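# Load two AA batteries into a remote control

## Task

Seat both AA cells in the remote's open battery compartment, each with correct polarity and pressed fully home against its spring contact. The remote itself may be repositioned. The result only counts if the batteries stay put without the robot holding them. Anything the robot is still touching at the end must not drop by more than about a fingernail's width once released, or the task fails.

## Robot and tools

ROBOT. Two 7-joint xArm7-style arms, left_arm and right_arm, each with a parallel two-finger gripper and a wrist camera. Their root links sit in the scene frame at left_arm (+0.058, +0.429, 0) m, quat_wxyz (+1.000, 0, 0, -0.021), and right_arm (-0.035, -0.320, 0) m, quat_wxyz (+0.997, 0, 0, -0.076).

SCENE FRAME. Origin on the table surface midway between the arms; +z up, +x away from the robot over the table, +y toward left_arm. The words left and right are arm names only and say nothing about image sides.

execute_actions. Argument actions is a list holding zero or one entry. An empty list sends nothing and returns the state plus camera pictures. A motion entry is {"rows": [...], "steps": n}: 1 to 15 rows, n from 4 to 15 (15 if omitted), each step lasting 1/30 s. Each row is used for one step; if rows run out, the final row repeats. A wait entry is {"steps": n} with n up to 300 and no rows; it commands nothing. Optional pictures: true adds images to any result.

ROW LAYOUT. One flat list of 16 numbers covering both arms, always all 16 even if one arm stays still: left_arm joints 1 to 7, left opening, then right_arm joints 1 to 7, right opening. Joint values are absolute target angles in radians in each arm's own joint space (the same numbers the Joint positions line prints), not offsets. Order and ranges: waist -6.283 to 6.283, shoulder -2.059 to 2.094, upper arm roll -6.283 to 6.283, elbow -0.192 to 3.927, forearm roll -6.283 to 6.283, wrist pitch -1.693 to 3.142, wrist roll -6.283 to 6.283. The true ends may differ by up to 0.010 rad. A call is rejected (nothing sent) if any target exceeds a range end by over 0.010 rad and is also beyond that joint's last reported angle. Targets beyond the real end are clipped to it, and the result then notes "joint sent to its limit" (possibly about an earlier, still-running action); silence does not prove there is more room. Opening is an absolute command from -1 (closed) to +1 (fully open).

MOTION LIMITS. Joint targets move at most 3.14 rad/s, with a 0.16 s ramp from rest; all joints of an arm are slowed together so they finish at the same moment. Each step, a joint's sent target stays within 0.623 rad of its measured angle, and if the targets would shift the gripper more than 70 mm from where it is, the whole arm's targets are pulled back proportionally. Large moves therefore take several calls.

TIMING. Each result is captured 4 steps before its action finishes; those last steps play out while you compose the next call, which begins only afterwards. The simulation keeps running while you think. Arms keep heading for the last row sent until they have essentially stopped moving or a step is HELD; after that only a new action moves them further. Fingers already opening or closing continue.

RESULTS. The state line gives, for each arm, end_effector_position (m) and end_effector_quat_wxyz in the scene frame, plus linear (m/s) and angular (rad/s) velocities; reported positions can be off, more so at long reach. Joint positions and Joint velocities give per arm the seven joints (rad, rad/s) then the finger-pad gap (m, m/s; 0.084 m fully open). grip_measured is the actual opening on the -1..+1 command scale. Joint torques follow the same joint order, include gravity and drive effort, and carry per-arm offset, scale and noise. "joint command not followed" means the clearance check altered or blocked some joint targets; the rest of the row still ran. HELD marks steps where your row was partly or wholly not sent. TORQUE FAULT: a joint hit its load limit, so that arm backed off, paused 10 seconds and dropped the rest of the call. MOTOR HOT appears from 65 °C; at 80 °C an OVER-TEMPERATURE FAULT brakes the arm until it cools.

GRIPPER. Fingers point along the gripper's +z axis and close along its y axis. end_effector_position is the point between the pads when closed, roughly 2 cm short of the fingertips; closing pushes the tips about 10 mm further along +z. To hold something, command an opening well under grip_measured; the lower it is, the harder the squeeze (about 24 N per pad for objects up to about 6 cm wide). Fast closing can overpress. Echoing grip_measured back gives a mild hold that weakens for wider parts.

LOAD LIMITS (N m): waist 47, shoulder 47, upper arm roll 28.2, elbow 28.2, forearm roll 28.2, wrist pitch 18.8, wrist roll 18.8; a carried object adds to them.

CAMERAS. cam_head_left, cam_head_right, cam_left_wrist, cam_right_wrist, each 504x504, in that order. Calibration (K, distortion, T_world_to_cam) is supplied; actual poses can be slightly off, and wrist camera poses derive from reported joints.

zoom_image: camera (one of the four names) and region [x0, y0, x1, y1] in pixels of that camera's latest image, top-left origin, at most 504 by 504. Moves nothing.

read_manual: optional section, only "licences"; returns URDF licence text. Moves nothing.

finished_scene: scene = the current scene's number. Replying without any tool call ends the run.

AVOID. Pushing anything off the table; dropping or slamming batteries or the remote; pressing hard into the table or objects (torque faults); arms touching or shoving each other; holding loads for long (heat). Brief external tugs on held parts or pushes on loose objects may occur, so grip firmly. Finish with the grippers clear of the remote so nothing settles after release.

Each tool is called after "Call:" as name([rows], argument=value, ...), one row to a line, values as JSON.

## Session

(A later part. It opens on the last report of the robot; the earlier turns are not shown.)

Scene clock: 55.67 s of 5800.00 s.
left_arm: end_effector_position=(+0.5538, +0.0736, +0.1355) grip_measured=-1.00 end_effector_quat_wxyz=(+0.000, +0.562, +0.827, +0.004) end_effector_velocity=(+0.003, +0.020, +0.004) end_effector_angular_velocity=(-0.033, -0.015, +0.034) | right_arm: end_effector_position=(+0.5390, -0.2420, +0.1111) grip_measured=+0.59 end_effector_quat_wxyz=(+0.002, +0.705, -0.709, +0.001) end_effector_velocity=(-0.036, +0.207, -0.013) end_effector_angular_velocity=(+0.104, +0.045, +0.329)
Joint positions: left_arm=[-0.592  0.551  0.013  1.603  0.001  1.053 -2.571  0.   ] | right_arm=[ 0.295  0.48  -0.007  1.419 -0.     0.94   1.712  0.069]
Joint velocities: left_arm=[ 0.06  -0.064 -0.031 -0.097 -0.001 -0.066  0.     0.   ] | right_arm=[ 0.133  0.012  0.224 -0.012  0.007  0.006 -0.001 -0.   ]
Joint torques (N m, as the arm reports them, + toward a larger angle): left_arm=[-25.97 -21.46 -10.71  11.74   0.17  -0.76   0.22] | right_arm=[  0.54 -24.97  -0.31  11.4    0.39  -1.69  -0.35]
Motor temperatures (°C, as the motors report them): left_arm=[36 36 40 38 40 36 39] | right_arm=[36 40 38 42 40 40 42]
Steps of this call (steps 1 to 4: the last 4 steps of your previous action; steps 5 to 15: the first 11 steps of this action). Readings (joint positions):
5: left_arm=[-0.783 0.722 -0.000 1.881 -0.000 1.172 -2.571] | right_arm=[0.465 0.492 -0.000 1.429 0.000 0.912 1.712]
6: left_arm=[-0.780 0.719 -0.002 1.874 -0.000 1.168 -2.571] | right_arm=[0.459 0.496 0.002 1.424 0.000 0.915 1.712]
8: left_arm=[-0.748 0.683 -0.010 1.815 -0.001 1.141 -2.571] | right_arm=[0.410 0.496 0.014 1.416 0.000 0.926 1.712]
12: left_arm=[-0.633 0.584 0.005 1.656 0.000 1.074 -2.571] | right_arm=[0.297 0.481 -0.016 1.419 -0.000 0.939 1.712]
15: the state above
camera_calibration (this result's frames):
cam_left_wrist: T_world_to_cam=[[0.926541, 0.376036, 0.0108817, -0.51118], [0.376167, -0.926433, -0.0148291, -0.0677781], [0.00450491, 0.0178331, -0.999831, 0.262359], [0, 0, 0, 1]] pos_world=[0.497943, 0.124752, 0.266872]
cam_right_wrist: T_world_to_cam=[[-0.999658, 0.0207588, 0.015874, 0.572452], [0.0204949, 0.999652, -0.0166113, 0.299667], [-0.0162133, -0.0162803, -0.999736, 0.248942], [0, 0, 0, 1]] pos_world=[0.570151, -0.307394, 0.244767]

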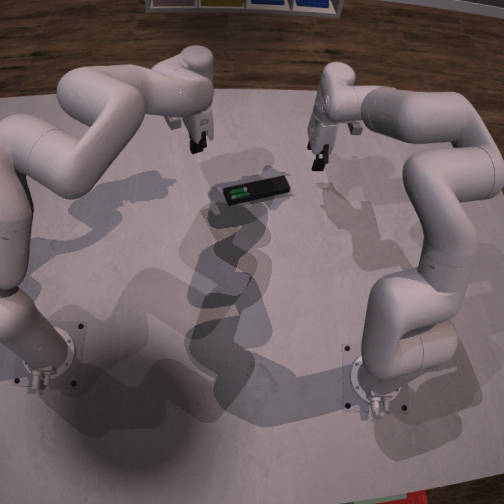

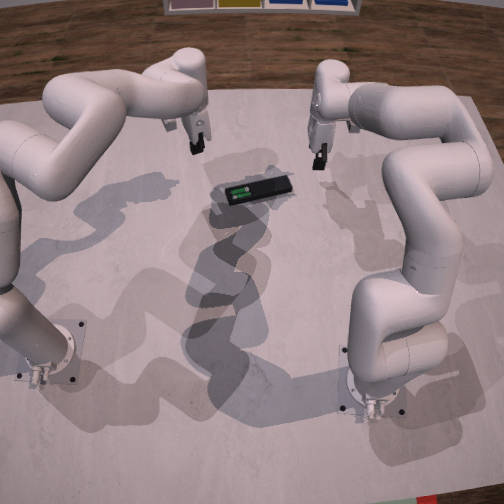

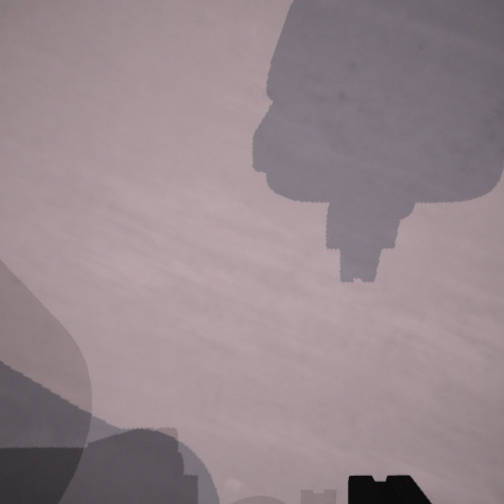

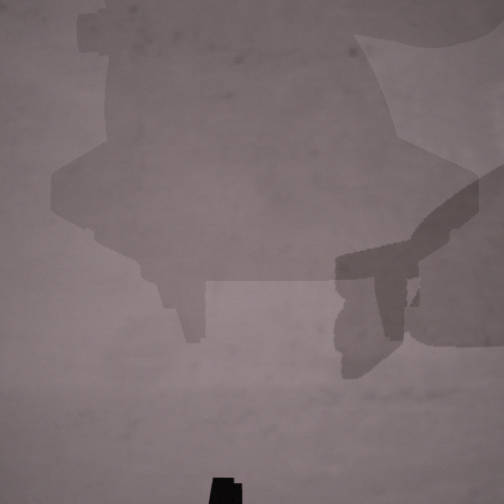

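Call:
execute_actions([
  {"rows":[[-0.6,0.5245,0,1.454,0,0.9295,-1.5,-1,0.1,0.48,0,1.4187,0,0.94,1.712,0.6],[-0.6,0.5245,0,1.454,0,0.9295,-1.5,-1,0.1,0.48,0,1.4187,0,0.94,1.712,0.6],[-0.6,0.5245,0,1.454,0,0.9295,-1.5,-1,0.1,0.48,0,1.4187,0,0.94,1.712,0.6],[-0.725,0.5245,0,1.454,0,0.9295,0.632,-1,0.1,0.48,0,1.4187,0,0.94,1.712,0.6]],"steps":15},
])

Call:
execute_actions([
  {"steps":30},
], pictures=true)

Scene clock: 56.40 s of 5800.00 s.
left_arm: end_effector_position=(+0.5013, +0.0373, +0.1038) grip_measured=-1.00 end_effector_quat_wxyz=(-0.002, +0.848, +0.530, -0.001) end_effector_velocity=(-0.288, -0.282, -0.046) end_effector_angular_velocity=(-0.089, +0.051, -3.767) | right_arm: end_effector_position=(+0.5427, -0.3619, +0.1112) grip_measured=+0.59 end_effector_quat_wxyz=(+0.003, +0.628, -0.778, +0.002) end_effector_velocity=(+0.009, +0.133, -0.001) end_effector_angular_velocity=(+0.079, -0.002, +0.207)
Joint positions: left_arm=[-0.68   0.531 -0.001  1.477 -0.     0.951 -1.841  0.   ] | right_arm=[ 0.092  0.48  -0.012  1.418 -0.     0.94   1.712  0.069]
Joint velocities: left_arm=[-0.519 -0.044 -0.158 -0.219 -0.007 -0.193  3.115  0.   ] | right_arm=[ 0.065  0.     0.162 -0.001  0.004  0.001 -0.001  0.   ]
Joint torques (N m, as the arm reports them, + toward a larger angle): left_arm=[  8.71 -25.03   4.19  12.17   0.76  -0.98   0.14] | right_arm=[ 12.44 -24.77   7.88  11.56   0.54  -1.72  -0.37]
Motor temperatures (°C, as the motors report them): left_arm=[36 36 40 38 40 36 39] | right_arm=[36 40 38 42 40 40 42]
Steps of this call (steps 1 to 4: the last 4 steps of your previous action; steps 5 to 11: the robot went on to your last target; steps 12 to 22: the first 11 steps of this action). Readings (joint positions):
12: left_arm=[-0.600 0.550 0.001 1.600 0.000 1.050 -2.570] | right_arm=[0.300 0.480 0.000 1.419 -0.000 0.940 1.712]
13: left_arm=[-0.600 0.550 0.000 1.599 0.000 1.048 -2.562] | right_arm=[0.295 0.480 0.003 1.419 0.000 0.940 1.712]
15: left_arm=[-0.600 0.546 -0.000 1.585 -0.000 1.035 -2.496] | right_arm=[0.245 0.480 0.014 1.419 0.000 0.940 1.712]
19: left_arm=[-0.623 0.535 0.005 1.513 0.000 0.979 -2.152] | right_arm=[0.114 0.480 -0.009 1.419 -0.000 0.940 1.712]
22: the state above

Scene clock: 57.40 s of 5800.00 s.
left_arm: end_effector_position=(+0.4820, +0.0200, +0.1000) grip_measured=-1.00 end_effector_quat_wxyz=(-0.000, +0.766, -0.643, +0.000) end_effector_velocity=(+0.000, +0.001, -0.000) end_effector_angular_velocity=(-0.001, +0.001, -0.008) | right_arm: end_effector_position=(+0.5435, -0.3504, +0.1112) grip_measured=+0.59 end_effector_quat_wxyz=(+0.000, +0.635, -0.772, -0.000) end_effector_velocity=(-0.000, -0.001, -0.000) end_effector_angular_velocity=(-0.000, +0.000, -0.002)
Joint positions: left_arm=[-0.725  0.524  0.     1.454 -0.     0.93   0.631  0.   ] | right_arm=[0.1   0.48  0.    1.419 0.    0.94  1.712 0.069]
Joint velocities: left_arm=[ 0.001 -0.     0.001 -0.001 -0.002 -0.     0.011  0.   ] | right_arm=[-0.001  0.    -0.001 -0.    -0.    -0.     0.     0.   ]
Joint torques (N m, as the arm reports them, + toward a larger angle): left_arm=[ -2.18 -22.79  -0.09  11.09   0.5   -1.02   0.26] | right_arm=[  0.42 -24.96  -0.65  11.41   0.34  -1.71  -0.29]
Motor temperatures (°C, as the motors report them): left_arm=[36 36 40 38 40 36 39] | right_arm=[36 40 38 42 40 40 42]
Kept back: nothing.
Steps of this call (steps 1 to 4: the last 4 steps of your previous action; steps 5 to 30: the robot went on to your last target). Readings (joint positions):
1: left_arm=[-0.696 0.529 -0.006 1.471 -0.000 0.945 -1.736] | right_arm=[0.096 0.480 -0.006 1.418 -0.000 0.940 1.712]
2: left_arm=[-0.707 0.528 -0.008 1.466 -0.000 0.941 -1.632] | right_arm=[0.100 0.480 0.001 1.418 0.000 0.940 1.712]
4: left_arm=[-0.717 0.526 -0.007 1.461 -0.000 0.936 -1.423] | right_arm=[0.104 0.480 0.007 1.419 0.000 0.940 1.712]
8: left_arm=[-0.720 0.525 0.003 1.457 0.000 0.931 -1.004] | right_arm=[0.102 0.480 0.001 1.419 0.000 0.940 1.712]
30: the state above
camera_calibration (this result's frames):
cam_left_wrist: T_world_to_cam=[[-0.983479, -0.180962, 0.00466239, 0.508242], [-0.181003, 0.983423, -0.0107797, 0.138966], [-0.0026344, -0.0114455, -0.999931, 0.232208], [0, 0, 0, 1]] pos_world=[0.52561, -0.0420326, 0.23132]
cam_right_wrist: T_world_to_cam=[[-0.978052, 0.207719, 0.0163572, 0.632927], [0.207516, 0.978142, -0.0132747, 0.29844], [-0.0187571, -0.00958894, -0.999778, 0.251057], [0, 0, 0, 1]] pos_world=[0.561813, -0.42098, 0.24461]

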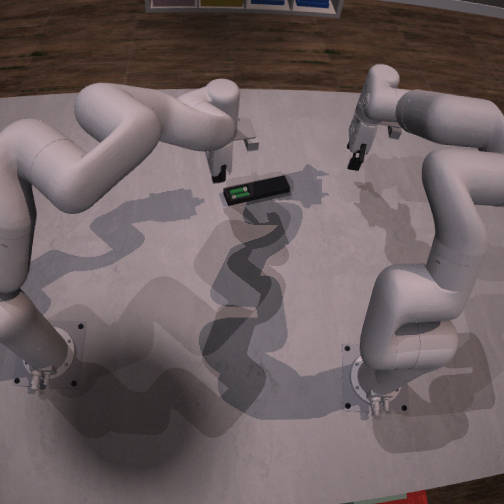

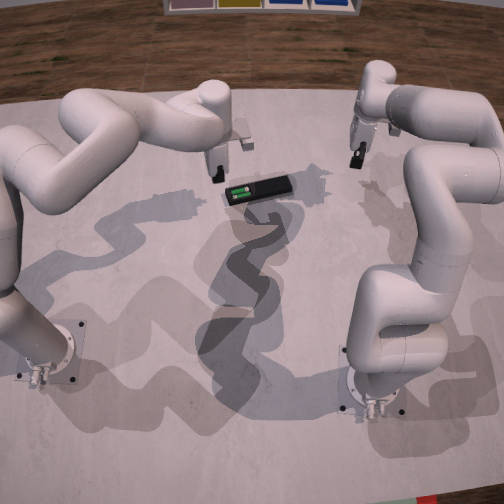

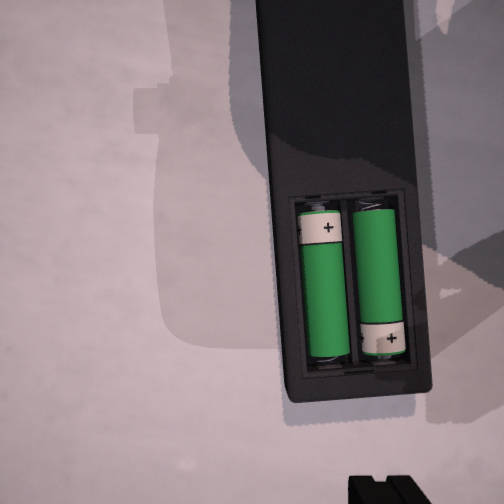

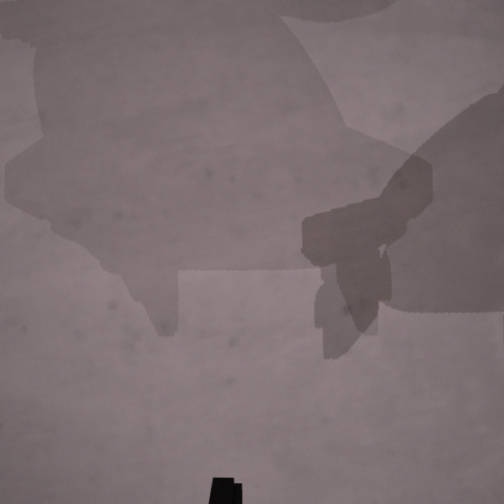

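Call:
zoom_image(camera="cam_left_wrist", region=[270,170,450,400])

Region (270, 170, 450, 400) of cam_left_wrist's 504x504 image, scaled by 2.191, with more detail than that image has; it fills the left 394 columns of this view, and the rest is white.

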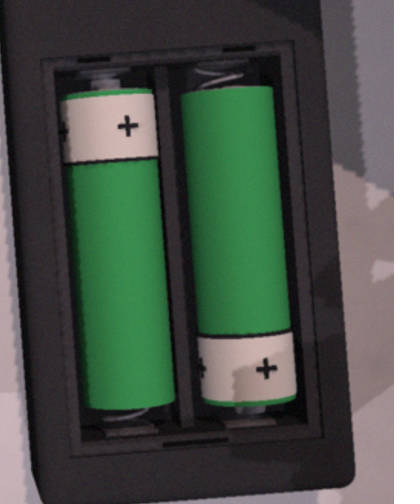

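Call:
finished_scene(scene=2)

The scene is finished: the task was done.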